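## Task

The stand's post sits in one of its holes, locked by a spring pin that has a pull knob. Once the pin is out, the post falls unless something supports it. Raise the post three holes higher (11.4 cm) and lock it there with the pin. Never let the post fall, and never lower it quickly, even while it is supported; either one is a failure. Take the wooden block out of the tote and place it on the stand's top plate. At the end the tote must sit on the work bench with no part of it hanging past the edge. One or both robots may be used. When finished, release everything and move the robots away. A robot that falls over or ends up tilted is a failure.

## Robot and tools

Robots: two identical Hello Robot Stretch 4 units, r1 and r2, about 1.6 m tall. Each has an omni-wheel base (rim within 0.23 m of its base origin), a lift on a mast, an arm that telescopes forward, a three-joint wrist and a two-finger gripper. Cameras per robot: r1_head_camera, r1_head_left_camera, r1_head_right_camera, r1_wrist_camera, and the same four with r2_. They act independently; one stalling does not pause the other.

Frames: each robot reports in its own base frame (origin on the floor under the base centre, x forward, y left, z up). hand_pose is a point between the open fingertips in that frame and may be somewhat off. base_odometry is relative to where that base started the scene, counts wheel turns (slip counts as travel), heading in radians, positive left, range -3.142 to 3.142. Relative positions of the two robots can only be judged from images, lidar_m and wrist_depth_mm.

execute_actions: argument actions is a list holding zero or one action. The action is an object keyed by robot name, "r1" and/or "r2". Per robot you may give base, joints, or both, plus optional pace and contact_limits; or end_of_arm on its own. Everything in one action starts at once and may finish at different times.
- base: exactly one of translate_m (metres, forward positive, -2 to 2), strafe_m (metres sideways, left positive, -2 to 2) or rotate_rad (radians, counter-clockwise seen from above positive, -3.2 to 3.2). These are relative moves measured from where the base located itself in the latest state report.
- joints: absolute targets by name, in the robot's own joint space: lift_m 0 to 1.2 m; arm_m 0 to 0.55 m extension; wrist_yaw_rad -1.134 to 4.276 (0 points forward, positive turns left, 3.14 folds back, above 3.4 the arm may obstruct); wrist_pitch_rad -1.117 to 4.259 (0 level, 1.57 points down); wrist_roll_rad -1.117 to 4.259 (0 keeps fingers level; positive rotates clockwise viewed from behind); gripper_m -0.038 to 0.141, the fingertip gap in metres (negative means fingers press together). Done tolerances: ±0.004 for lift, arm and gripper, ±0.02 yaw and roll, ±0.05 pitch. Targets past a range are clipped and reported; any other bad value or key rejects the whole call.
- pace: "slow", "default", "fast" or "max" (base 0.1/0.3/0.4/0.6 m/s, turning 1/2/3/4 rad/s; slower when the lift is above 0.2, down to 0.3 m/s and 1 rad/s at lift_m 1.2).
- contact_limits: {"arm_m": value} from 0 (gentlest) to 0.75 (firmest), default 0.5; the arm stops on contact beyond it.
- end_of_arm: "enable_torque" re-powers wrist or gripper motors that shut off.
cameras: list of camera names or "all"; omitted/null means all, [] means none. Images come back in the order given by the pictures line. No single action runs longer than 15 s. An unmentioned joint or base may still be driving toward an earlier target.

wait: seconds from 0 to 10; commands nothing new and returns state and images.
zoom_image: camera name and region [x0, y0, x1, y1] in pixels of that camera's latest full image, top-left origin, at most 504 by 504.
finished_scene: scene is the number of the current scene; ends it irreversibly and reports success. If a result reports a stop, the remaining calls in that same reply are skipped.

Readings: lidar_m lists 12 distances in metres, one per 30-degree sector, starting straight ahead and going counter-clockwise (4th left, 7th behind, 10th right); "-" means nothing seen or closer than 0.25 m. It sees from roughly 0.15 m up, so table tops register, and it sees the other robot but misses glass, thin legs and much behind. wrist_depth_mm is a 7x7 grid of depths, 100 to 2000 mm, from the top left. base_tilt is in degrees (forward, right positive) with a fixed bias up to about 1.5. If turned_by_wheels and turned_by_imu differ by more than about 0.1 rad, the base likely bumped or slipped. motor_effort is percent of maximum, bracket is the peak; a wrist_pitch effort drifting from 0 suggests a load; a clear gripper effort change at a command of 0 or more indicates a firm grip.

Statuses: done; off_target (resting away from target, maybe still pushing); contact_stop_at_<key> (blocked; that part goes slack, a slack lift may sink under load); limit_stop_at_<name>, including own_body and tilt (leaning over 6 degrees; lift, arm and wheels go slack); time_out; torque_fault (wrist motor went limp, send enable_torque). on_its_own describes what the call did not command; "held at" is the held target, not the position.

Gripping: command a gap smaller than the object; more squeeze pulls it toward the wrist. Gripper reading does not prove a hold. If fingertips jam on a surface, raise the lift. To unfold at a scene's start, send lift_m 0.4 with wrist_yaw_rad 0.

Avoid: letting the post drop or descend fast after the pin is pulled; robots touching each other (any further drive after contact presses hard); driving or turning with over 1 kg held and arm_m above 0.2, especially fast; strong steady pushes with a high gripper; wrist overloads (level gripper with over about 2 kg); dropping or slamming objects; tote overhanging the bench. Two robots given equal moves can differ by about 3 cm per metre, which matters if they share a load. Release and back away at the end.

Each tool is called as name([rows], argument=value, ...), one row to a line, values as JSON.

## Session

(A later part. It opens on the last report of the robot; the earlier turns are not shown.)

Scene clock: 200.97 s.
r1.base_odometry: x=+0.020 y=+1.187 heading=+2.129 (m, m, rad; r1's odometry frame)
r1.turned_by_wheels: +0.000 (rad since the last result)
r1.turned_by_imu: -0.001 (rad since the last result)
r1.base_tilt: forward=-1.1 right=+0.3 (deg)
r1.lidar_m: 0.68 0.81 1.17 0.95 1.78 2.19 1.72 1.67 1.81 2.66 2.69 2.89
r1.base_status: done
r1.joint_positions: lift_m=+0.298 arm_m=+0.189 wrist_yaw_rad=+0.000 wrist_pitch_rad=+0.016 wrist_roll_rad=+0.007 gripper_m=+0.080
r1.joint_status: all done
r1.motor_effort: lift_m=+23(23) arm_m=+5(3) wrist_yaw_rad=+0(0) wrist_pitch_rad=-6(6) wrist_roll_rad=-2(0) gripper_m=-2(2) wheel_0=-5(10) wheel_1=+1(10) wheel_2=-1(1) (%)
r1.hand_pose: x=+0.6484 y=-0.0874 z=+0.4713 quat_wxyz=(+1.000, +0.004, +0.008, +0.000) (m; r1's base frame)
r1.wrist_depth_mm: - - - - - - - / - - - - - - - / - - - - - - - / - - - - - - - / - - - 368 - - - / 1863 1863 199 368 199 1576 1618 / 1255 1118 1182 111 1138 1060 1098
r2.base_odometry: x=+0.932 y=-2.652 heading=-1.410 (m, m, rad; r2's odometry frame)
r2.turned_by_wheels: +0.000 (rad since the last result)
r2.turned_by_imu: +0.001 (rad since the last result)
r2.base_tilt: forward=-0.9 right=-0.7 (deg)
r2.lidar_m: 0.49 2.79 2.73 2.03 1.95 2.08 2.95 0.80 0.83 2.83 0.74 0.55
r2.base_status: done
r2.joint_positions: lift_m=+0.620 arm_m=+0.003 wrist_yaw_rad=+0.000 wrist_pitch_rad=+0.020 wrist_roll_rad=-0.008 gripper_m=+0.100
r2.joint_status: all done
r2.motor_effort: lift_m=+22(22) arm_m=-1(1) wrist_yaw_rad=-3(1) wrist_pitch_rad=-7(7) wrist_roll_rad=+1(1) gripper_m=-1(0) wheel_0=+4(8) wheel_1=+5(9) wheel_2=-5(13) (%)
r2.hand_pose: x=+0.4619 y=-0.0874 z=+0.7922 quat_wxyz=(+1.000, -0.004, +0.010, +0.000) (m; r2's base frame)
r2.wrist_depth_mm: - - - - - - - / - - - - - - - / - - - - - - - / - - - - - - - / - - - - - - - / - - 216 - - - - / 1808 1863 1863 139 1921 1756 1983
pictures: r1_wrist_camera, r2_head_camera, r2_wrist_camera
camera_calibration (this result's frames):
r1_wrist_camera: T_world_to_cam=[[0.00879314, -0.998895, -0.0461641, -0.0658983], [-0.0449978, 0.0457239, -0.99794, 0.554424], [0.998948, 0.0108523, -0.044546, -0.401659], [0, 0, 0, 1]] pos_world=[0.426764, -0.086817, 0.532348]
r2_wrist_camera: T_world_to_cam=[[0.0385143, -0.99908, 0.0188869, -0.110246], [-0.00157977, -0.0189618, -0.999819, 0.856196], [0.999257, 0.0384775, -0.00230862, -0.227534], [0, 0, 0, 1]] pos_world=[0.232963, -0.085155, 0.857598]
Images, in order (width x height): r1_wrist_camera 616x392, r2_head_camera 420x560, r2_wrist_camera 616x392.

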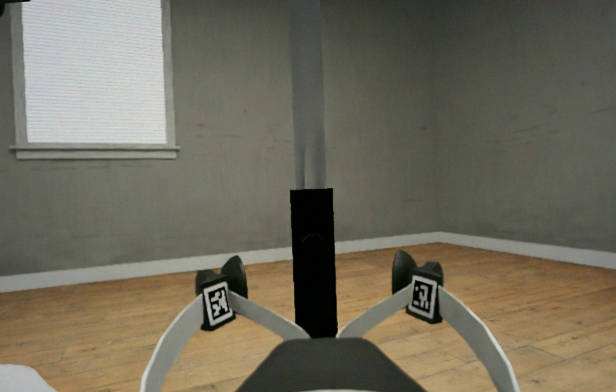

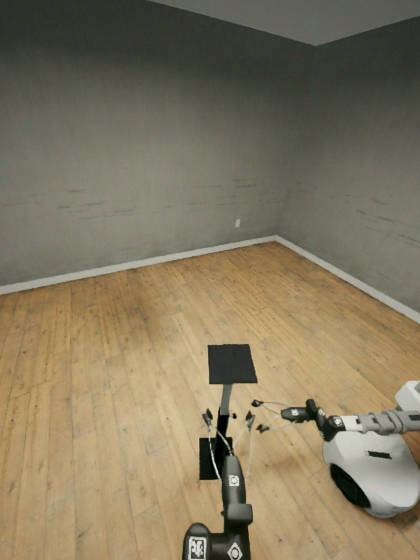

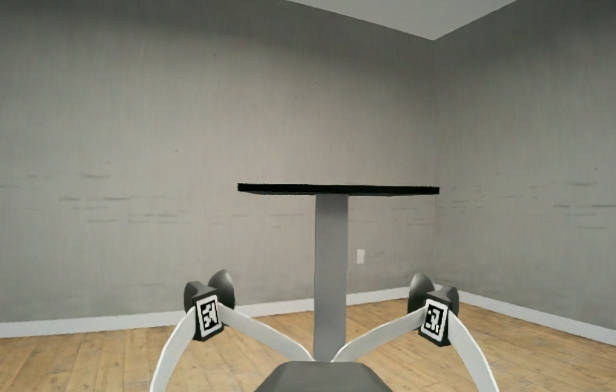

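execute_actions([
  {"r1": {"joints": {"arm_m": 0.27}}, "r2": {"base": {"strafe_m": -0.009}, "pace": "slow"}},
], cameras=["r1_wrist_camera", "r2_wrist_camera", "r2_head_camera", "r2_head_right_camera"])

zoom_image(camera="r2_head_camera", region=[190, 370, 310, 470])

zoom_image(camera="r1_wrist_camera", region=[220, 170, 420, 330])

Scene clock: 226.83 s.
r1.base_odometry: x=+0.020 y=+1.187 heading=+2.129 (m, m, rad; r1's odometry frame)
r1.turned_by_wheels: +0.000 (rad since the last result)
r1.turned_by_imu: -0.001 (rad since the last result)
r1.base_tilt: forward=-1.1 right=+0.3 (deg)
r1.lidar_m: 0.71 0.82 1.19 0.96 2.06 2.21 1.72 1.69 1.82 2.67 2.69 2.90
r1.base_status: not commanded
r1.joint_positions: lift_m=+0.298 arm_m=+0.269 wrist_yaw_rad=+0.000 wrist_pitch_rad=+0.016 wrist_roll_rad=+0.007 gripper_m=+0.080
r1.joint_status: all done
r1.motor_effort: lift_m=+23(23) arm_m=+5(7) wrist_yaw_rad=+1(1) wrist_pitch_rad=-6(6) wrist_roll_rad=-2(3) gripper_m=-4(2) wheel_0=-5(5) wheel_1=+1(1) wheel_2=+0(1) (%)
r1.hand_pose: x=+0.7285 y=-0.0874 z=+0.4713 quat_wxyz=(+1.000, +0.004, +0.008, +0.000) (m; r1's base frame)
r1.wrist_depth_mm: - - - - - - - / - - - - - - - / - - - - - - - / - - - 293 - - - / - - - 287 - - - / 1808 1863 200 287 200 1618 1576 / 1255 1118 1182 111 1138 1042 1078
r2.base_odometry: x=+0.923 y=-2.654 heading=-1.410 (m, m, rad; r2's odometry frame)
r2.turned_by_wheels: +0.000 (rad since the last result)
r2.turned_by_imu: +0.000 (rad since the last result)
r2.base_tilt: forward=-1.1 right=-0.6 (deg)
r2.lidar_m: 0.52 2.80 2.72 2.04 1.96 2.10 2.98 0.81 0.86 2.84 0.73 0.54
r2.base_status: done
r2.joint_positions: lift_m=+0.620 arm_m=+0.003 wrist_yaw_rad=+0.000 wrist_pitch_rad=+0.020 wrist_roll_rad=-0.008 gripper_m=+0.100
r2.joint_status: not commanded
r2.motor_effort: lift_m=+22(22) arm_m=-1(1) wrist_yaw_rad=-1(0) wrist_pitch_rad=-7(7) wrist_roll_rad=+2(0) gripper_m=-1(1) wheel_0=+4(7) wheel_1=-6(7) wheel_2=+0(3) (%)
r2.hand_pose: x=+0.4619 y=-0.0874 z=+0.7922 quat_wxyz=(+1.000, -0.004, +0.010, +0.000) (m; r2's base frame)
r2.wrist_depth_mm: - - - - - - - / - - - - - - - / - - - - - - - / - - - - - - - / - - - - - - - / - - 216 - - - - / 1863 1808 1983 139 1983 1756 1921
pictures: r1_wrist_camera, r2_head_camera, r2_head_right_camera, r2_wrist_camera
camera_calibration (this result's frames):
r1_wrist_camera: T_world_to_cam=[[0.00873786, -0.998896, -0.046164, -0.0665776], [-0.0449855, 0.0457264, -0.997941, 0.558019], [0.998949, 0.0107966, -0.0445363, -0.481591], [0, 0, 0, 1]] pos_world=[0.50677, -0.0868207, 0.532348]
r2_wrist_camera: T_world_to_cam=[[0.038514, -0.99908, 0.0188869, -0.110246], [-0.00157988, -0.0189618, -0.999819, 0.856196], [0.999257, 0.0384772, -0.00230872, -0.227534], [0, 0, 0, 1]] pos_world=[0.232963, -0.085155, 0.857598]
Images, in order (width x height): r1_wrist_camera 616x392, r2_head_camera 420x560, r2_head_right_camera 420x672, r2_wrist_camera 616x392.

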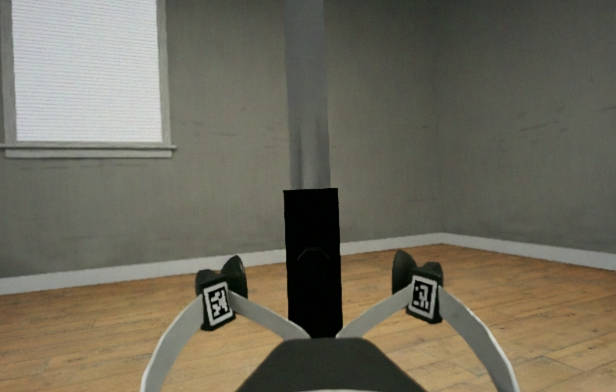

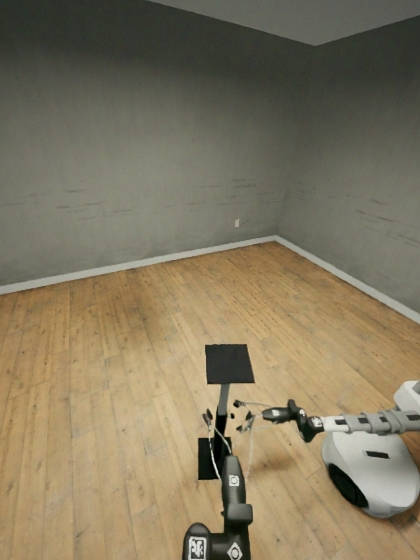

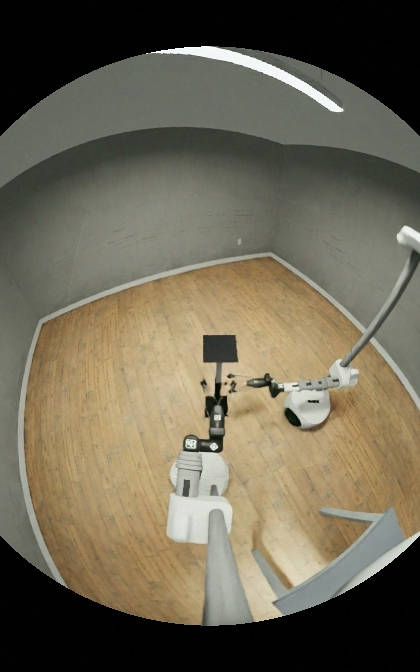

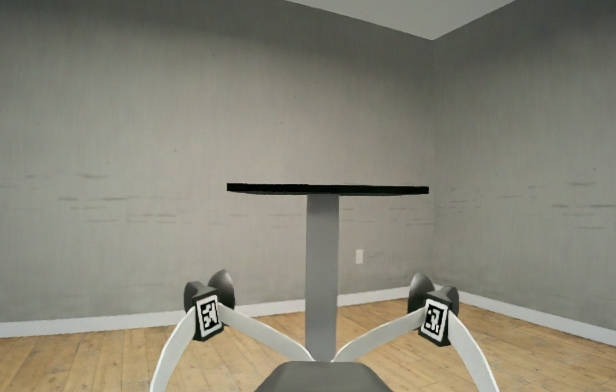

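Region (190, 370, 310, 470) of r2_head_camera's 420x560 image, scaled by 4.200, with more detail than that image has.

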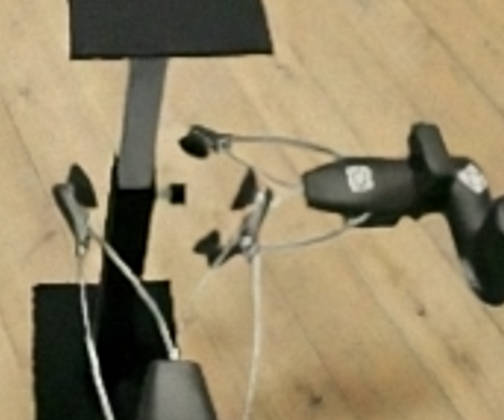

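Region (220, 170, 420, 330) of r1_wrist_camera's 616x392 image, scaled by 2.520; it fills the top 403 rows of this view, and the rest is white.

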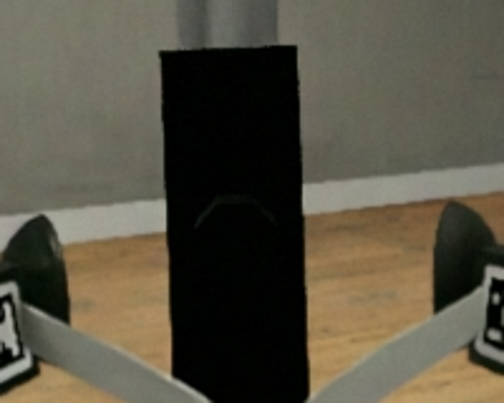

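execute_actions([
  {"r1": {"base": {"strafe_m": 0.004}, "joints": {"arm_m": 0.29, "lift_m": 0.302}, "pace": "slow"}, "r2": {"joints": {"arm_m": 0.13, "lift_m": 0.64}}},
], cameras=["r1_head_camera", "r1_wrist_camera", "r2_wrist_camera", "r2_head_camera"])

zoom_image(camera="r1_head_camera", region=[140, 270, 300, 420])

zoom_image(camera="r2_head_camera", region=[190, 350, 310, 470])

Scene clock: 244.90 s.
r1.base_odometry: x=+0.016 y=+1.185 heading=+2.129 (m, m, rad; r1's odometry frame)
r1.turned_by_wheels: +0.000 (rad since the last result)
r1.turned_by_imu: -0.001 (rad since the last result)
r1.base_tilt: forward=-1.1 right=+0.3 (deg)
r1.lidar_m: 0.69 0.82 1.15 0.93 1.73 2.25 1.73 1.66 1.81 2.69 2.68 2.88
r1.base_status: done
r1.joint_positions: lift_m=+0.302 arm_m=+0.289 wrist_yaw_rad=+0.000 wrist_pitch_rad=+0.016 wrist_roll_rad=+0.007 gripper_m=+0.080
r1.joint_status: all done
r1.motor_effort: lift_m=+24(24) arm_m=+5(6) wrist_yaw_rad=+0(1) wrist_pitch_rad=-6(6) wrist_roll_rad=-5(0) gripper_m=-3(4) wheel_0=-5(7) wheel_1=+5(5) wheel_2=+0(1) (%)
r1.hand_pose: x=+0.7484 y=-0.0874 z=+0.4753 quat_wxyz=(+1.000, +0.004, +0.008, +0.000) (m; r1's base frame)
r1.wrist_depth_mm: - - - - - - - / - - - 272 - - - / - - - 272 - - - / - - - 267 - - - / - - - 266 - - - / 1863 1808 199 266 200 1576 1537 / 1229 1138 1229 111 1160 1060 1098
r2.base_odometry: x=+0.923 y=-2.654 heading=-1.410 (m, m, rad; r2's odometry frame)
r2.turned_by_wheels: +0.000 (rad since the last result)
r2.turned_by_imu: +0.000 (rad since the last result)
r2.base_tilt: forward=-1.0 right=-0.6 (deg)
r2.lidar_m: 0.55 2.80 2.77 2.05 1.97 2.10 2.99 0.79 0.83 2.84 0.74 0.57
r2.base_status: not commanded
r2.joint_positions: lift_m=+0.640 arm_m=+0.129 wrist_yaw_rad=+0.000 wrist_pitch_rad=+0.020 wrist_roll_rad=-0.008 gripper_m=+0.100
r2.joint_status: all done
r2.motor_effort: lift_m=+22(23) arm_m=+5(5) wrist_yaw_rad=+0(1) wrist_pitch_rad=-7(7) wrist_roll_rad=+1(0) gripper_m=-2(1) wheel_0=+4(4) wheel_1=-6(6) wheel_2=+0(0) (%)
r2.hand_pose: x=+0.5885 y=-0.0874 z=+0.8122 quat_wxyz=(+1.000, -0.004, +0.010, +0.000) (m; r2's base frame)
r2.wrist_depth_mm: - - - - - - - / - - - - - - - / - - - - - - - / - - - - - - - / - - - 233 - - - / - - 215 232 - - - / 1863 1863 1921 139 1921 1863 -
pictures: r1_head_camera, r1_wrist_camera, r2_head_camera, r2_wrist_camera
camera_calibration (this result's frames):
r1_wrist_camera: T_world_to_cam=[[0.00873791, -0.998896, -0.046164, -0.0665683], [-0.0449854, 0.0457263, -0.997941, 0.562893], [0.998949, 0.0107966, -0.0445361, -0.501363], [0, 0, 0, 1]] pos_world=[0.52674, -0.0868207, 0.536331]
r2_wrist_camera: T_world_to_cam=[[0.0386862, -0.999073, 0.0188869, -0.115552], [-0.00158067, -0.0189622, -0.999819, 0.876389], [0.99925, 0.0386493, -0.00231278, -0.353987], [0, 0, 0, 1]] pos_world=[0.359577, -0.0851448, 0.877594]
Images, in order (width x height): r1_head_camera 420x560, r1_wrist_camera 616x392, r2_head_camera 420x560, r2_wrist_camera 616x392.

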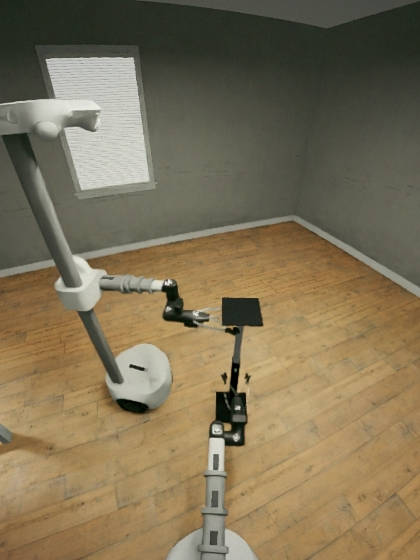

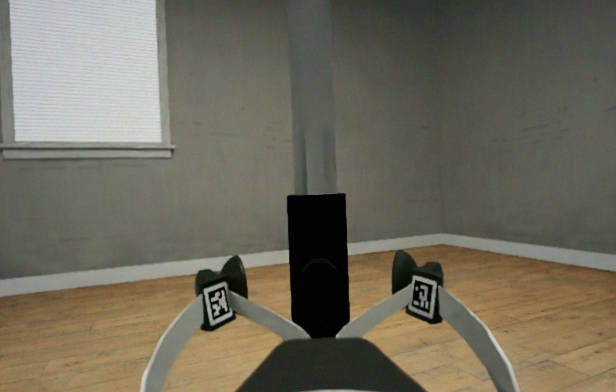

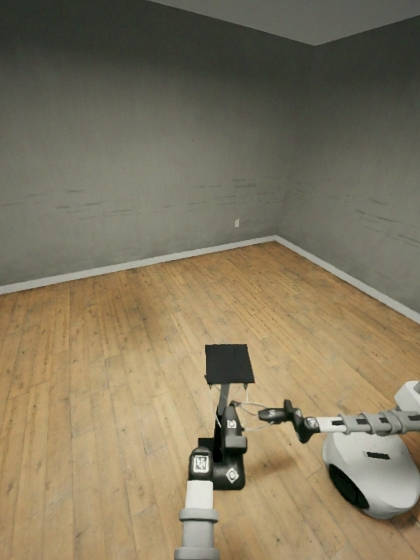

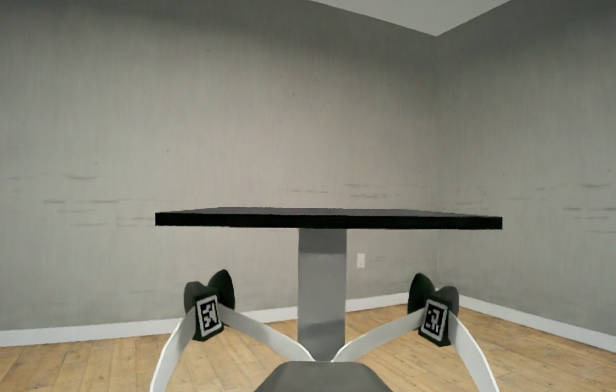

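Region (140, 270, 300, 420) of r1_head_camera's 420x560 image, scaled by 3.150, with more detail than that image has; it fills the top 472 rows of this view, and the rest is white.

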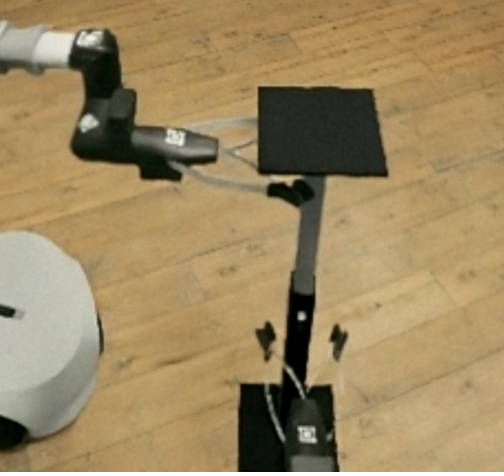

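Region (190, 350, 310, 470) of r2_head_camera's 420x560 image, scaled by 4.200, with more detail than that image has.

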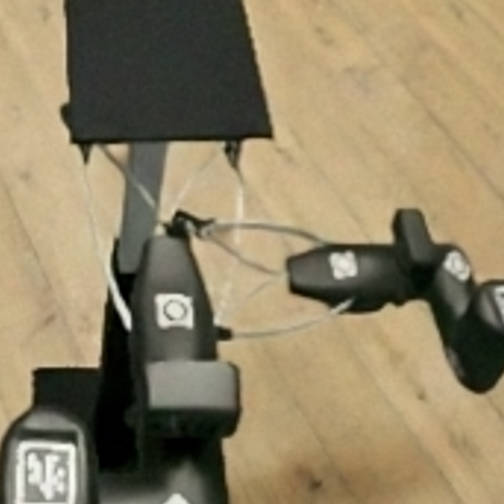

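execute_actions([
  {"r1": {"joints": {"arm_m": 0.3, "gripper_m": 0.05}, "pace": "slow"}, "r2": {"joints": {"arm_m": 0.142, "lift_m": 0.66, "gripper_m": 0.045}, "pace": "slow"}},
], cameras=["r1_head_camera", "r1_wrist_camera", "r2_wrist_camera"])

zoom_image(camera="r1_head_camera", region=[180, 290, 290, 400])

zoom_image(camera="r1_wrist_camera", region=[220, 180, 420, 340])

Scene clock: 272.63 s.
r1.base_odometry: x=+0.016 y=+1.185 heading=+2.129 (m, m, rad; r1's odometry frame)
r1.turned_by_wheels: +0.000 (rad since the last result)
r1.turned_by_imu: -0.001 (rad since the last result)
r1.base_tilt: forward=-1.1 right=+0.2 (deg)
r1.lidar_m: 0.69 0.82 1.17 0.91 1.74 2.22 1.73 1.66 1.81 2.68 2.70 2.86
r1.base_status: not commanded
r1.joint_positions: lift_m=+0.302 arm_m=+0.299 wrist_yaw_rad=+0.000 wrist_pitch_rad=+0.016 wrist_roll_rad=+0.007 gripper_m=+0.050
r1.joint_status: all done
r1.motor_effort: lift_m=+24(23) arm_m=+5(0) wrist_yaw_rad=+1(0) wrist_pitch_rad=-6(6) wrist_roll_rad=-2(3) gripper_m=-3(6) wheel_0=-5(5) wheel_1=+5(5) wheel_2=+0(0) (%)
r1.hand_pose: x=+0.7584 y=-0.0874 z=+0.4753 quat_wxyz=(+1.000, +0.004, +0.008, +0.000) (m; r1's base frame)
r1.wrist_depth_mm: - - - - - - - / - - - 262 - - - / - - - 262 - - - / - - - 258 - - - / - - - 256 - - - / 1863 1808 197 256 196 1618 1618 / 1229 1160 1205 111 1138 1042 1098
r2.base_odometry: x=+0.923 y=-2.654 heading=-1.410 (m, m, rad; r2's odometry frame)
r2.turned_by_wheels: +0.000 (rad since the last result)
r2.turned_by_imu: +0.001 (rad since the last result)
r2.base_tilt: forward=-1.0 right=-0.6 (deg)
r2.lidar_m: 0.59 2.79 2.76 2.03 1.96 2.11 3.01 0.82 0.85 2.84 0.72 0.59
r2.base_status: not commanded
r2.joint_positions: lift_m=+0.660 arm_m=+0.141 wrist_yaw_rad=+0.000 wrist_pitch_rad=+0.020 wrist_roll_rad=-0.008 gripper_m=+0.045
r2.joint_status: all done
r2.motor_effort: lift_m=+22(23) arm_m=+5(5) wrist_yaw_rad=+0(0) wrist_pitch_rad=-7(7) wrist_roll_rad=+1(0) gripper_m=-3(1) wheel_0=+4(4) wheel_1=-6(6) wheel_2=+0(0) (%)
r2.hand_pose: x=+0.6005 y=-0.0874 z=+0.8322 quat_wxyz=(+1.000, -0.004, +0.010, +0.000) (m; r2's base frame)
r2.wrist_depth_mm: - - - - - - - / - - - - - - - / - - - - - - - / - - - - - - - / - - 185 193 196 - - / - - - 220 213 - - / 1983 - 1808 139 1921 1983 -
pictures: r1_head_camera, r1_wrist_camera, r2_wrist_camera
camera_calibration (this result's frames):
r1_wrist_camera: T_world_to_cam=[[0.00873796, -0.998896, -0.046164, -0.0666556], [-0.0449854, 0.0457264, -0.997941, 0.563342], [0.998949, 0.0107967, -0.0445362, -0.511354], [0, 0, 0, 1]] pos_world=[0.536741, -0.0868207, 0.536331]
r2_wrist_camera: T_world_to_cam=[[0.0386807, -0.999073, 0.0188869, -0.11639], [-0.00158081, -0.0189622, -0.999819, 0.8964], [0.99925, 0.0386439, -0.00231282, -0.365897], [0, 0, 0, 1]] pos_world=[0.371542, -0.0851451, 0.89759]
Images, in order (width x height): r1_head_camera 420x560, r1_wrist_camera 616x392, r2_wrist_camera 616x392.

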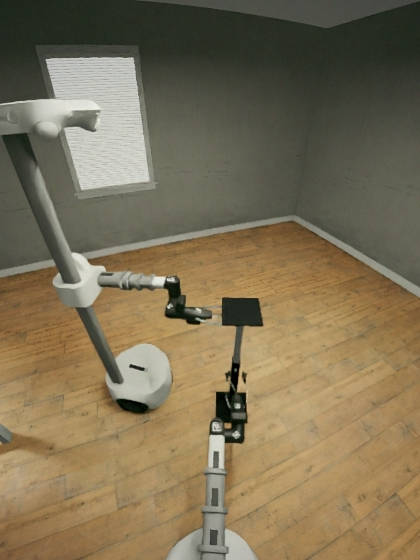

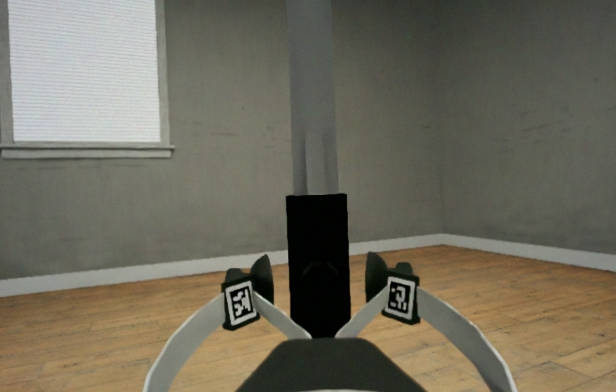

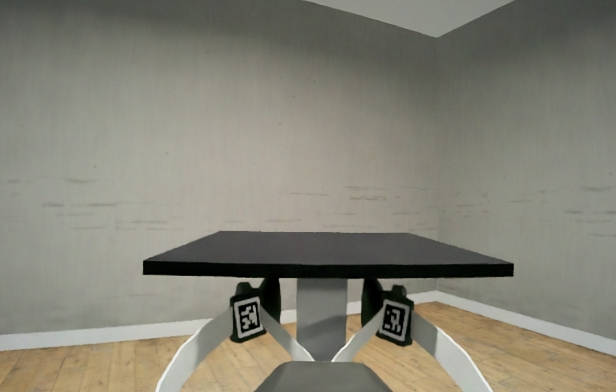

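Region (180, 290, 290, 400) of r1_head_camera's 420x560 image, scaled by 4.582, with more detail than that image has.

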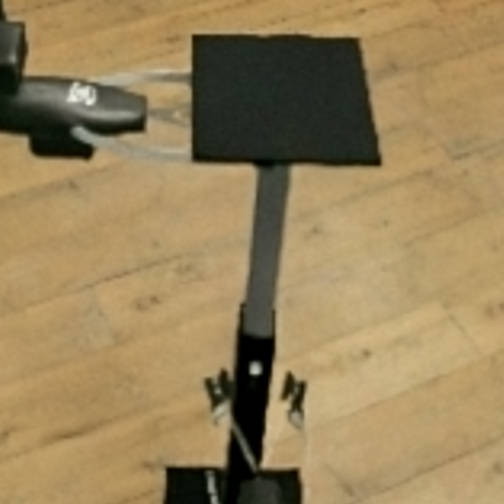

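Region (220, 180, 420, 340) of r1_wrist_camera's 616x392 image, scaled by 2.520; it fills the top 403 rows of this view, and the rest is white.

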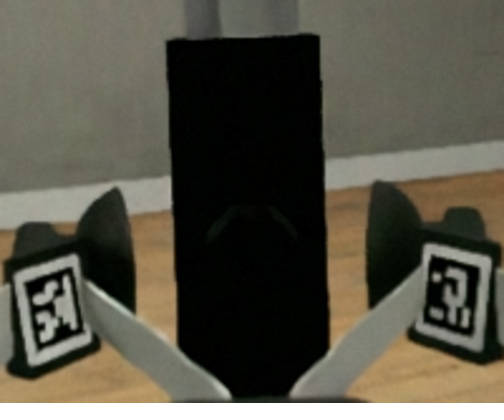

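execute_actions([
  {"r2": {"joints": {"lift_m": 0.67}, "pace": "slow"}},
], cameras=["r2_wrist_camera"])

Scene clock: 285.27 s.
r1.base_odometry: x=+0.016 y=+1.185 heading=+2.129 (m, m, rad; r1's odometry frame)
r1.turned_by_wheels: +0.000 (rad since the last result)
r1.turned_by_imu: -0.001 (rad since the last result)
r1.base_tilt: forward=-1.0 right=+0.3 (deg)
r1.lidar_m: 0.71 0.81 1.15 0.93 1.77 2.25 1.74 1.68 1.79 2.65 2.69 2.90
r1.base_status: not commanded
r1.joint_positions: lift_m=+0.302 arm_m=+0.299 wrist_yaw_rad=+0.000 wrist_pitch_rad=+0.016 wrist_roll_rad=+0.007 gripper_m=+0.050
r1.joint_status: not commanded
r1.motor_effort: lift_m=+24(24) arm_m=+5(5) wrist_yaw_rad=+0(1) wrist_pitch_rad=-6(6) wrist_roll_rad=-3(4) gripper_m=-4(4) wheel_0=-5(5) wheel_1=+5(5) wheel_2=+0(0) (%)
r1.hand_pose: x=+0.7584 y=-0.0874 z=+0.4753 quat_wxyz=(+1.000, +0.004, +0.008, +0.000) (m; r1's base frame)
r1.wrist_depth_mm: - - - - - - - / - - - 263 - - - / - - - 263 - - - / - - - 258 - - - / - - - 256 - - - / 1921 1808 196 257 196 1618 1576 / 1229 1138 1182 111 1160 1060 1118
r2.base_odometry: x=+0.923 y=-2.654 heading=-1.410 (m, m, rad; r2's odometry frame)
r2.turned_by_wheels: +0.000 (rad since the last result)
r2.turned_by_imu: +0.000 (rad since the last result)
r2.base_tilt: forward=-1.2 right=-0.7 (deg)
r2.lidar_m: 0.56 2.78 2.77 2.05 1.94 2.10 2.98 0.81 0.85 2.85 0.74 0.59
r2.base_status: not commanded
r2.joint_positions: lift_m=+0.670 arm_m=+0.141 wrist_yaw_rad=+0.000 wrist_pitch_rad=+0.020 wrist_roll_rad=-0.008 gripper_m=+0.045
r2.joint_status: all done
r2.motor_effort: lift_m=+22(23) arm_m=+5(5) wrist_yaw_rad=+0(1) wrist_pitch_rad=-6(7) wrist_roll_rad=+3(0) gripper_m=-3(3) wheel_0=+4(4) wheel_1=-6(6) wheel_2=+0(1) (%)
r2.hand_pose: x=+0.6005 y=-0.0874 z=+0.8421 quat_wxyz=(+1.000, -0.004, +0.010, +0.000) (m; r2's base frame)
r2.wrist_depth_mm: - - - - - - - / - - - - - - - / - - - - - - - / - - - - - - - / - - 260 266 271 - - / - - 186 213 175 - - / 1983 - 1863 139 - 1921 -
pictures: r2_wrist_camera
camera_calibration (this result's frames):
r2_wrist_camera: T_world_to_cam=[[0.0386807, -0.999073, 0.0188868, -0.116579], [-0.00158093, -0.0189621, -0.999819, 0.906387], [0.99925, 0.0386438, -0.00231294, -0.365876], [0, 0, 0, 1]] pos_world=[0.371544, -0.0851451, 0.907579]
Images, in order (width x height): r2_wrist_camera 616x392.

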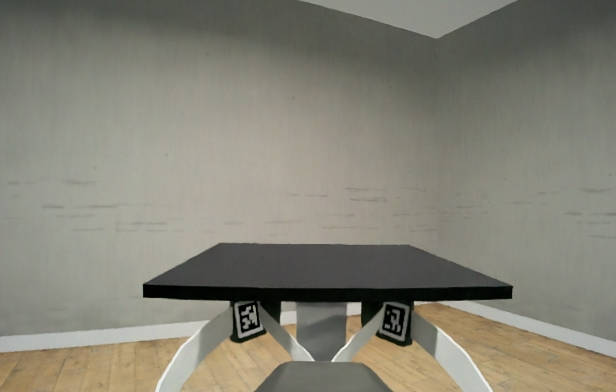

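execute_actions([
  {"r2": {"joints": {"lift_m": 0.676, "gripper_m": 0.034}, "pace": "slow"}},
], cameras=["r2_wrist_camera"])

Scene clock: 291.27 s.
r1.base_odometry: x=+0.016 y=+1.185 heading=+2.129 (m, m, rad; r1's odometry frame)
r1.turned_by_wheels: +0.000 (rad since the last result)
r1.turned_by_imu: -0.001 (rad since the last result)
r1.base_tilt: forward=-1.1 right=+0.2 (deg)
r1.lidar_m: 0.70 0.80 1.16 0.93 1.76 2.21 1.71 1.66 1.80 2.67 2.68 2.90
r1.base_status: not commanded
r1.joint_positions: lift_m=+0.302 arm_m=+0.299 wrist_yaw_rad=+0.000 wrist_pitch_rad=+0.016 wrist_roll_rad=+0.007 gripper_m=+0.050
r1.joint_status: not commanded
r1.motor_effort: lift_m=+24(24) arm_m=+5(5) wrist_yaw_rad=-1(0) wrist_pitch_rad=-6(6) wrist_roll_rad=-4(4) gripper_m=-3(5) wheel_0=-5(5) wheel_1=+5(5) wheel_2=-1(0) (%)
r1.hand_pose: x=+0.7584 y=-0.0874 z=+0.4753 quat_wxyz=(+1.000, +0.004, +0.008, +0.000) (m; r1's base frame)
r1.wrist_depth_mm: - - - - - - - / - - - 262 - - - / - - - 263 - - - / - - - 258 - - - / - - - 255 - - - / 1863 1808 196 256 196 1618 1576 / 1229 1138 1182 111 1118 1042 1098
r2.base_odometry: x=+0.923 y=-2.654 heading=-1.410 (m, m, rad; r2's odometry frame)
r2.turned_by_wheels: +0.000 (rad since the last result)
r2.turned_by_imu: +0.000 (rad since the last result)
r2.base_tilt: forward=-1.0 right=-0.7 (deg)
r2.lidar_m: 0.56 2.76 2.76 2.05 1.95 2.08 2.98 0.83 0.84 2.85 0.74 0.60
r2.base_status: not commanded
r2.joint_positions: lift_m=+0.676 arm_m=+0.141 wrist_yaw_rad=+0.000 wrist_pitch_rad=+0.026 wrist_roll_rad=-0.008 gripper_m=+0.034
r2.joint_status: all done
r2.motor_effort: lift_m=+24(23) arm_m=+5(5) wrist_yaw_rad=-1(2) wrist_pitch_rad=-23(23) wrist_roll_rad=-1(1) gripper_m=-5(6) wheel_0=+4(4) wheel_1=-6(6) wheel_2=+0(0) (%)
r2.hand_pose: x=+0.6005 y=-0.0873 z=+0.8464 quat_wxyz=(+1.000, -0.004, +0.013, +0.000) (m; r2's base frame)
r2.wrist_depth_mm: - - - - - - - / - - - - - - - / - - - - - - - / - - - - - - - / - - 272 277 279 - - / - - 181 170 171 - - / 1921 - 1808 142 1921 1983 -
pictures: r2_wrist_camera
camera_calibration (this result's frames):
r2_wrist_camera: T_world_to_cam=[[0.0389622, -0.999066, 0.0186689, -0.116593], [-0.00724936, -0.0189652, -0.999794, 0.913981], [0.999214, 0.0388188, -0.00798152, -0.36105], [0, 0, 0, 1]] pos_world=[0.371935, -0.0851345, 0.913088]
Images, in order (width x height): r2_wrist_camera 616x392.

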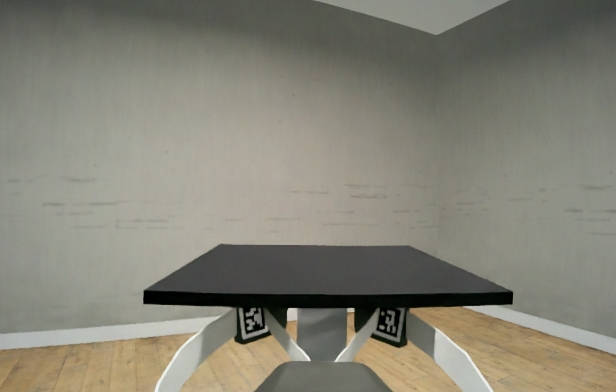

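execute_actions([
  {"r2": {"joints": {"lift_m": 0.679, "gripper_m": 0.015, "arm_m": 0.144}, "pace": "slow"}},
], cameras=["r2_wrist_camera"])

Scene clock: 296.37 s.
r1.base_odometry: x=+0.016 y=+1.185 heading=+2.129 (m, m, rad; r1's odometry frame)
r1.turned_by_wheels: +0.000 (rad since the last result)
r1.turned_by_imu: -0.001 (rad since the last result)
r1.base_tilt: forward=-1.1 right=+0.2 (deg)
r1.lidar_m: 0.69 0.81 1.15 0.92 1.77 2.23 1.72 1.68 1.77 2.69 2.70 2.87
r1.base_status: not commanded
r1.joint_positions: lift_m=+0.302 arm_m=+0.299 wrist_yaw_rad=+0.000 wrist_pitch_rad=+0.016 wrist_roll_rad=+0.007 gripper_m=+0.050
r1.joint_status: not commanded
r1.motor_effort: lift_m=+23(24) arm_m=+5(5) wrist_yaw_rad=-1(0) wrist_pitch_rad=-6(6) wrist_roll_rad=-3(3) gripper_m=-3(2) wheel_0=-5(5) wheel_1=+5(5) wheel_2=+0(0) (%)
r1.hand_pose: x=+0.7584 y=-0.0874 z=+0.4753 quat_wxyz=(+1.000, +0.004, +0.008, +0.000) (m; r1's base frame)
r1.wrist_depth_mm: - - - - - - - / - - - 263 - - - / - - - 263 - - - / - - - 258 - - - / - - - 256 - - - / 1921 1808 197 256 196 1618 1576 / 1255 1160 1182 111 1160 1042 1098
r2.base_odometry: x=+0.923 y=-2.654 heading=-1.410 (m, m, rad; r2's odometry frame)
r2.turned_by_wheels: +0.000 (rad since the last result)
r2.turned_by_imu: +0.000 (rad since the last result)
r2.base_tilt: forward=-1.0 right=-0.6 (deg)
r2.lidar_m: 0.58 2.81 2.78 2.03 1.95 2.12 3.00 0.79 0.84 2.82 0.73 0.60
r2.base_status: not commanded
r2.joint_positions: lift_m=+0.678 arm_m=+0.143 wrist_yaw_rad=+0.001 wrist_pitch_rad=+0.030 wrist_roll_rad=-0.008 gripper_m=+0.015
r2.joint_status: all done
r2.on_its_own: wrist_pitch_rad is at rest, and its effort (-36) is outside its rest range (-23 to +23)
r2.motor_effort: lift_m=+25(25) arm_m=+3(3) wrist_yaw_rad=-5(5) wrist_pitch_rad=-36(36) wrist_roll_rad=+2(1) gripper_m=-12(14) wheel_0=+4(4) wheel_1=-6(6) wheel_2=+0(0) (%)
r2.hand_pose: x=+0.6029 y=-0.0871 z=+0.8480 quat_wxyz=(+1.000, -0.004, +0.015, +0.001) (m; r2's base frame)
r2.wrist_depth_mm: - - - - - - - / - - - - - - - / - - - - - - - / - - - - - - - / - - 271 274 278 - - / - - 167 173 174 - - / 1983 1983 1808 151 1808 1863 -
pictures: r2_wrist_camera
camera_calibration (this result's frames):
r2_wrist_camera: T_world_to_cam=[[0.0398324, -0.999035, 0.018503, -0.11687], [-0.0115394, -0.0189764, -0.999753, 0.918215], [0.99914, 0.0396091, -0.0122842, -0.359668], [0, 0, 0, 1]] pos_world=[0.374609, -0.0850868, 0.915733]
Images, in order (width x height): r2_wrist_camera 616x392.

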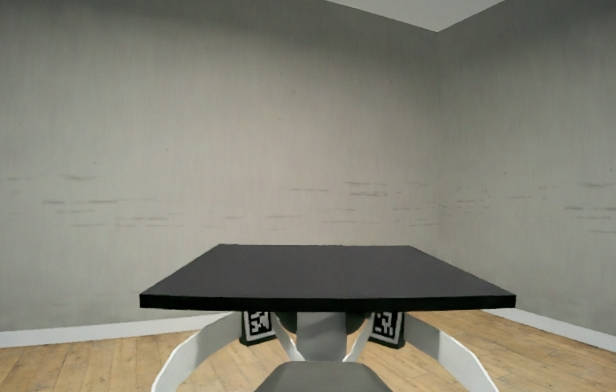

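execute_actions([
  {"r1": {"joints": {"gripper_m": -0.005}}},
], cameras=["r1_wrist_camera", "r1_head_camera"])

zoom_image(camera="r1_head_camera", region=[200, 340, 280, 410])

Scene clock: 301.57 s.
r1.base_odometry: x=+0.016 y=+1.185 heading=+2.129 (m, m, rad; r1's odometry frame)
r1.turned_by_wheels: +0.000 (rad since the last result)
r1.turned_by_imu: -0.001 (rad since the last result)
r1.base_tilt: forward=-1.1 right=+0.2 (deg)
r1.lidar_m: 0.70 0.79 1.14 0.93 1.78 2.22 1.74 1.67 1.81 2.67 2.69 2.90
r1.base_status: not commanded
r1.joint_positions: lift_m=+0.302 arm_m=+0.300 wrist_yaw_rad=+0.002 wrist_pitch_rad=+0.017 wrist_roll_rad=+0.007 gripper_m=-0.004
r1.joint_status: all done
r1.motor_effort: lift_m=+23(24) arm_m=+2(5) wrist_yaw_rad=-5(5) wrist_pitch_rad=-7(7) wrist_roll_rad=-2(3) gripper_m=-22(20) wheel_0=-5(5) wheel_1=+4(5) wheel_2=+0(0) (%)
r1.hand_pose: x=+0.7592 y=-0.0869 z=+0.4751 quat_wxyz=(+1.000, +0.004, +0.008, +0.001) (m; r1's base frame)
r1.wrist_depth_mm: - - - - - - - / - - - 260 - - - / - - - 262 - - - / - - - 257 - - - / - - - 254 - - - / 1808 1863 187 215 189 1618 1618 / 1229 1138 1182 111 1160 1008 1098
r2.base_odometry: x=+0.923 y=-2.654 heading=-1.410 (m, m, rad; r2's odometry frame)
r2.turned_by_wheels: +0.000 (rad since the last result)
r2.turned_by_imu: +0.000 (rad since the last result)
r2.base_tilt: forward=-1.1 right=-0.7 (deg)
r2.lidar_m: 0.59 2.79 2.74 2.04 1.95 2.10 2.95 0.82 0.87 2.86 0.75 0.58
r2.base_status: not commanded
r2.joint_positions: lift_m=+0.678 arm_m=+0.143 wrist_yaw_rad=+0.001 wrist_pitch_rad=+0.030 wrist_roll_rad=-0.008 gripper_m=+0.015
r2.joint_status: not commanded
r2.on_its_own: wrist_pitch_rad is at rest, and its effort (-35) is outside its rest range (-23 to +23)
r2.motor_effort: lift_m=+25(25) arm_m=+3(3) wrist_yaw_rad=-3(4) wrist_pitch_rad=-35(36) wrist_roll_rad=+2(1) gripper_m=-12(11) wheel_0=+4(4) wheel_1=-6(6) wheel_2=+0(0) (%)
r2.hand_pose: x=+0.6029 y=-0.0871 z=+0.8480 quat_wxyz=(+1.000, -0.004, +0.015, +0.001) (m; r2's base frame)
r2.wrist_depth_mm: - - - - - - - / - - - - - - - / - - - - - - - / - - - - - - - / - - 271 274 278 - - / - - 167 173 173 - - / 1983 1921 1808 151 1756 1863 -
pictures: r1_head_camera, r1_wrist_camera
camera_calibration (this result's frames):
r1_wrist_camera: T_world_to_cam=[[0.010673, -0.998877, -0.0461689, -0.0675694], [-0.0456118, 0.0456372, -0.997916, 0.563654], [0.998902, 0.0127566, -0.0450735, -0.511698], [0, 0, 0, 1]] pos_world=[0.537567, -0.0866895, 0.536296]
Images, in order (width x height): r1_head_camera 420x560, r1_wrist_camera 616x392.

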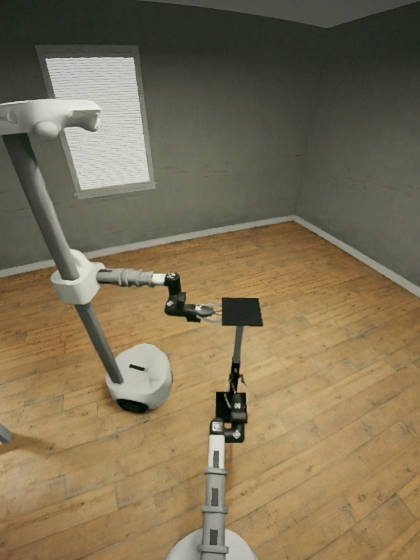

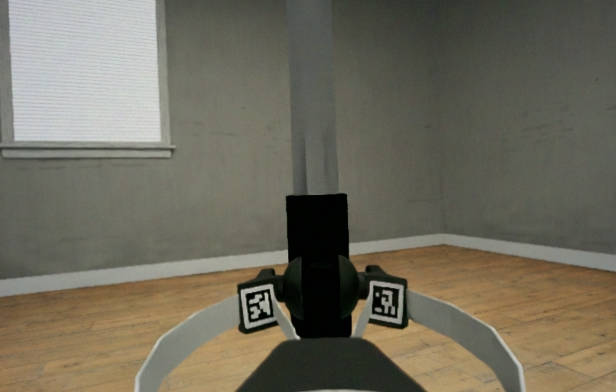

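Region (200, 340, 280, 410) of r1_head_camera's 420x560 image, scaled by 6.300, with more detail than that image has; it fills the top 441 rows of this view, and the rest is white.

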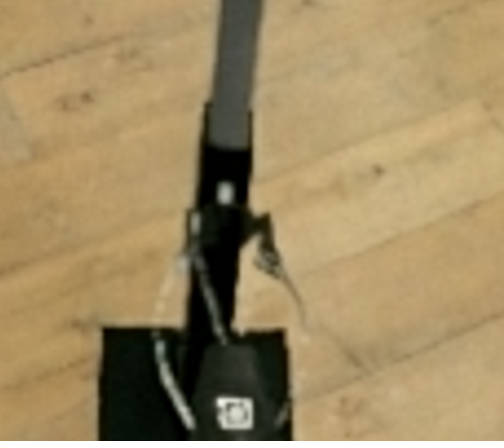

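execute_actions([
  {"r1": {"joints": {"arm_m": 0.285}, "pace": "slow"}},
], cameras=["r1_wrist_camera", "r1_head_camera"])

zoom_image(camera="r1_head_camera", region=[200, 340, 280, 410])

Scene clock: 306.03 s.
r1.base_odometry: x=+0.016 y=+1.185 heading=+2.129 (m, m, rad; r1's odometry frame)
r1.turned_by_wheels: +0.000 (rad since the last result)
r1.turned_by_imu: -0.001 (rad since the last result)
r1.base_tilt: forward=-1.1 right=+0.2 (deg)
r1.lidar_m: 0.70 0.81 1.17 0.94 2.10 2.22 1.72 1.68 1.79 2.68 2.68 2.91
r1.base_status: not commanded
r1.joint_positions: lift_m=+0.302 arm_m=+0.287 wrist_yaw_rad=+0.003 wrist_pitch_rad=+0.017 wrist_roll_rad=+0.007 gripper_m=-0.004
r1.joint_status: all done
r1.motor_effort: lift_m=+23(24) arm_m=-9(13) wrist_yaw_rad=-10(13) wrist_pitch_rad=-9(9) wrist_roll_rad=-1(0) gripper_m=-22(24) wheel_0=-5(5) wheel_1=+3(4) wheel_2=+4(4) (%)
r1.hand_pose: x=+0.7463 y=-0.0865 z=+0.4750 quat_wxyz=(+1.000, +0.004, +0.009, +0.002) (m; r1's base frame)
r1.wrist_depth_mm: - - - - - - - / - - - 273 - - - / - - - 274 - - - / - - - 270 - - - / - - - 267 - - - / 1863 1808 187 214 188 1618 1576 / 1229 1160 1118 111 1138 1008 1098
r2.base_odometry: x=+0.923 y=-2.654 heading=-1.410 (m, m, rad; r2's odometry frame)
r2.turned_by_wheels: +0.000 (rad since the last result)
r2.turned_by_imu: +0.000 (rad since the last result)
r2.base_tilt: forward=-1.1 right=-0.6 (deg)
r2.lidar_m: 0.58 2.77 2.75 2.05 1.96 2.10 2.96 0.79 0.84 2.86 0.76 0.60
r2.base_status: not commanded
r2.joint_positions: lift_m=+0.678 arm_m=+0.143 wrist_yaw_rad=+0.001 wrist_pitch_rad=+0.030 wrist_roll_rad=-0.008 gripper_m=+0.015
r2.joint_status: not commanded
r2.on_its_own: wrist_pitch_rad is at rest, and its effort (-36) is outside its rest range (-23 to +23)
r2.motor_effort: lift_m=+25(25) arm_m=+3(3) wrist_yaw_rad=-2(3) wrist_pitch_rad=-36(36) wrist_roll_rad=+0(3) gripper_m=-12(12) wheel_0=+4(3) wheel_1=-6(6) wheel_2=+0(0) (%)
r2.hand_pose: x=+0.6029 y=-0.0871 z=+0.8480 quat_wxyz=(+1.000, -0.004, +0.015, +0.001) (m; r2's base frame)
r2.wrist_depth_mm: - - - - - - - / - - - - - - - / - - - - - - - / - - - - - - - / - - 271 274 278 - - / - - 167 172 173 - - / 1921 1921 1863 151 1808 1863 -
pictures: r1_head_camera, r1_wrist_camera
camera_calibration (this result's frames):
r1_wrist_camera: T_world_to_cam=[[0.0117824, -0.998864, -0.0461724, -0.0679364], [-0.0460566, 0.0455845, -0.997898, 0.563255], [0.998869, 0.0138842, -0.0454672, -0.498489], [0, 0, 0, 1]] pos_world=[0.524667, -0.0866137, 0.536269]
Images, in order (width x height): r1_head_camera 420x560, r1_wrist_camera 616x392.

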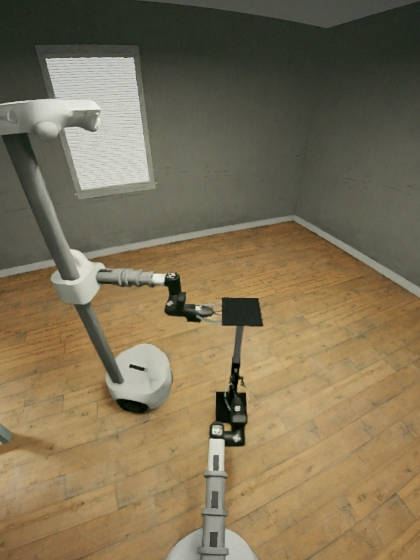

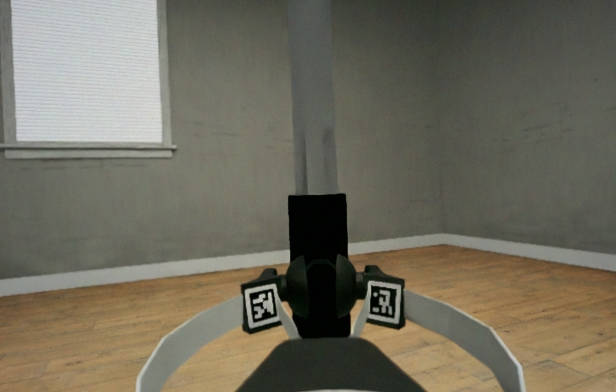

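Region (200, 340, 280, 410) of r1_head_camera's 420x560 image, scaled by 6.300, with more detail than that image has; it fills the top 441 rows of this view, and the rest is white.

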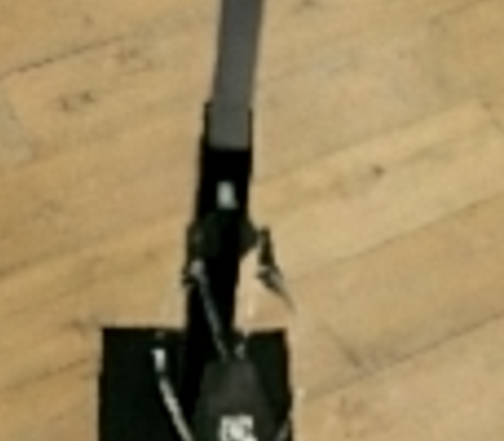

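zoom_image(camera="r1_wrist_camera", region=[240, 220, 410, 345])

Region (240, 220, 410, 345) of r1_wrist_camera's 616x392 image, scaled by 2.965; it fills the top 371 rows of this view, and the rest is white.

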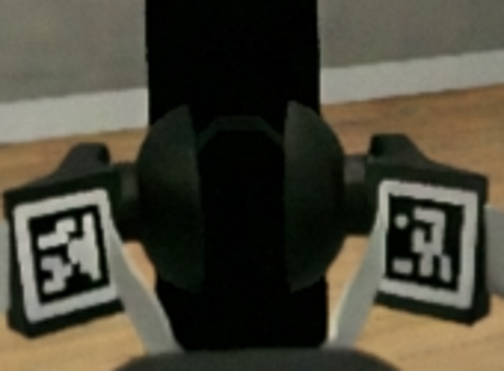

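execute_actions([
  {"r1": {"joints": {"arm_m": 0.296, "gripper_m": 0.04}}},
], cameras=[])

execute_actions([
  {"r1": {"joints": {"arm_m": 0.312, "lift_m": 0.305}, "contact_limits": {"arm_m": 0.2}, "pace": "slow"}},
], cameras=["r1_wrist_camera", "r1_head_camera"])

zoom_image(camera="r1_head_camera", region=[200, 340, 280, 410])

Scene clock: 320.23 s.
r1.base_odometry: x=+0.016 y=+1.185 heading=+2.128 (m, m, rad; r1's odometry frame)
r1.turned_by_wheels: +0.000 (rad since the last result)
r1.turned_by_imu: -0.001 (rad since the last result)
r1.base_tilt: forward=-1.2 right=+0.2 (deg)
r1.lidar_m: 0.70 0.83 1.17 0.93 1.79 2.25 1.72 1.66 1.81 2.68 2.67 2.87
r1.base_status: not commanded
r1.joint_positions: lift_m=+0.302 arm_m=+0.295 wrist_yaw_rad=-0.001 wrist_pitch_rad=+0.016 wrist_roll_rad=+0.007 gripper_m=+0.040
r1.joint_status: all done
r1.motor_effort: lift_m=+24(24) arm_m=+5(9) wrist_yaw_rad=+2(10) wrist_pitch_rad=-5(9) wrist_roll_rad=-3(2) gripper_m=-4(22) wheel_0=-4(5) wheel_1=+3(3) wheel_2=-1(4) (%)
r1.hand_pose: x=+0.7544 y=-0.0876 z=+0.4754 quat_wxyz=(+1.000, +0.004, +0.008, +0.000) (m; r1's base frame)
r1.wrist_depth_mm: - - - - - - - / - - - 266 - - - / - - - 267 - - - / - - - 262 - - - / - - - 259 - - - / 1863 1808 197 260 192 1576 1576 / 1229 1229 1138 111 1138 1008 1118
r2.base_odometry: x=+0.923 y=-2.654 heading=-1.410 (m, m, rad; r2's odometry frame)
r2.turned_by_wheels: +0.000 (rad since the last result)
r2.turned_by_imu: +0.000 (rad since the last result)
r2.base_tilt: forward=-1.0 right=-0.7 (deg)
r2.lidar_m: 0.60 2.78 2.78 2.03 1.95 2.12 2.99 0.79 0.87 2.84 0.73 0.60
r2.base_status: not commanded
r2.joint_positions: lift_m=+0.678 arm_m=+0.143 wrist_yaw_rad=+0.001 wrist_pitch_rad=+0.030 wrist_roll_rad=-0.008 gripper_m=+0.015
r2.joint_status: not commanded
r2.on_its_own: wrist_pitch_rad is at rest, and its effort (-35) is outside its rest range (-23 to +23)
r2.motor_effort: lift_m=+25(25) arm_m=+3(3) wrist_yaw_rad=-4(3) wrist_pitch_rad=-35(36) wrist_roll_rad=+2(0) gripper_m=-11(12) wheel_0=+3(3) wheel_1=-6(6) wheel_2=-1(0) (%)
r2.hand_pose: x=+0.6029 y=-0.0871 z=+0.8480 quat_wxyz=(+1.000, -0.004, +0.015, +0.001) (m; r2's base frame)
r2.wrist_depth_mm: - - - - - - - / - - - - - - - / - - - - - - - / - - - - - - - / - - 271 277 278 - - / - - 167 173 174 - - / 1983 1921 1808 151 1808 1921 -
pictures: none
No camera images: the call's "cameras" was empty. Leave "cameras" out to get every camera's image.

Scene clock: 321.33 s.
r1.base_odometry: x=+0.016 y=+1.185 heading=+2.128 (m, m, rad; r1's odometry frame)
r1.turned_by_wheels: +0.000 (rad since the last result)
r1.turned_by_imu: +0.000 (rad since the last result)
r1.base_tilt: forward=-1.1 right=+0.2 (deg)
r1.lidar_m: 0.69 0.82 1.16 0.93 1.78 2.24 1.71 1.66 1.79 2.67 2.68 2.88
r1.base_status: not commanded
r1.joint_positions: lift_m=+0.305 arm_m=+0.311 wrist_yaw_rad=+0.000 wrist_pitch_rad=+0.016 wrist_roll_rad=+0.007 gripper_m=+0.040
r1.joint_status: all done
r1.motor_effort: lift_m=+24(23) arm_m=+5(2) wrist_yaw_rad=+2(2) wrist_pitch_rad=-5(5) wrist_roll_rad=-2(2) gripper_m=-3(5) wheel_0=-4(4) wheel_1=+3(3) wheel_2=-1(1) (%)
r1.contact_limits: arm_m 0.2
r1.hand_pose: x=+0.7704 y=-0.0875 z=+0.4784 quat_wxyz=(+1.000, +0.004, +0.008, +0.000) (m; r1's base frame)
r1.wrist_depth_mm: - - - - - - - / - - - 250 - - - / - - - 251 - - - / - - - 251 - - - / - - - 243 - - - / 1863 1756 197 245 192 1618 1618 / 1229 1229 1138 111 1138 1008 1098
r2.base_odometry: x=+0.923 y=-2.654 heading=-1.410 (m, m, rad; r2's odometry frame)
r2.turned_by_wheels: +0.000 (rad since the last result)
r2.turned_by_imu: +0.000 (rad since the last result)
r2.base_tilt: forward=-1.0 right=-0.6 (deg)
r2.lidar_m: 0.56 2.79 2.75 2.04 1.95 2.09 2.98 0.78 0.85 2.86 0.75 0.60
r2.base_status: not commanded
r2.joint_positions: lift_m=+0.678 arm_m=+0.143 wrist_yaw_rad=+0.001 wrist_pitch_rad=+0.030 wrist_roll_rad=-0.008 gripper_m=+0.015
r2.joint_status: not commanded
r2.on_its_own: wrist_pitch_rad is at rest, and its effort (-36) is outside its rest range (-23 to +23)
r2.motor_effort: lift_m=+25(25) arm_m=+3(3) wrist_yaw_rad=-2(5) wrist_pitch_rad=-36(36) wrist_roll_rad=+2(3) gripper_m=-12(12) wheel_0=+4(3) wheel_1=-6(6) wheel_2=+0(0) (%)
r2.hand_pose: x=+0.6029 y=-0.0871 z=+0.8480 quat_wxyz=(+1.000, -0.004, +0.015, +0.001) (m; r2's base frame)
r2.wrist_depth_mm: - - - - - - - / - - - - - - - / - - - - - - - / - - - - - - - / - - 271 276 276 - - / - - 167 173 174 - - / 1983 1921 1863 151 1863 1863 -
pictures: r1_head_camera, r1_wrist_camera
camera_calibration (this result's frames):
r1_wrist_camera: T_world_to_cam=[[0.00830147, -0.9989, -0.0461614, -0.0664131], [-0.0446678, 0.0457465, -0.997954, 0.566726], [0.998967, 0.0103464, -0.0442389, -0.52336], [0, 0, 0, 1]] pos_world=[0.548685, -0.0868508, 0.539348]
Images, in order (width x height): r1_head_camera 420x560, r1_wrist_camera 616x392.

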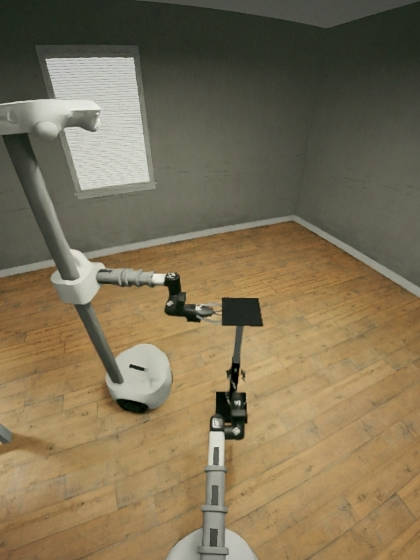

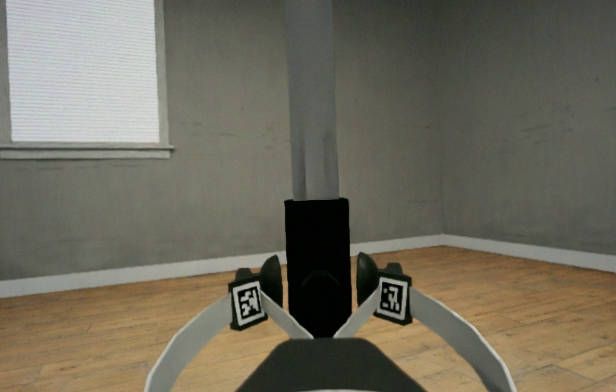

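Region (200, 340, 280, 410) of r1_head_camera's 420x560 image, scaled by 6.300, with more detail than that image has; it fills the top 441 rows of this view, and the rest is white.

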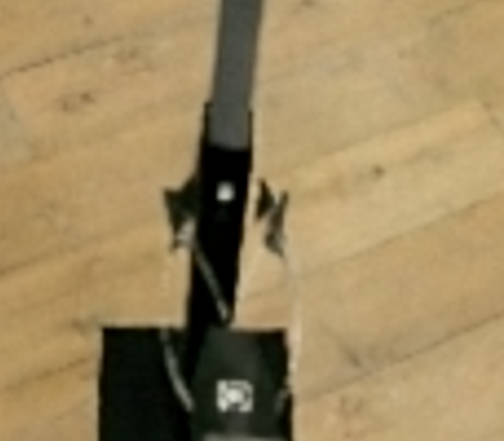

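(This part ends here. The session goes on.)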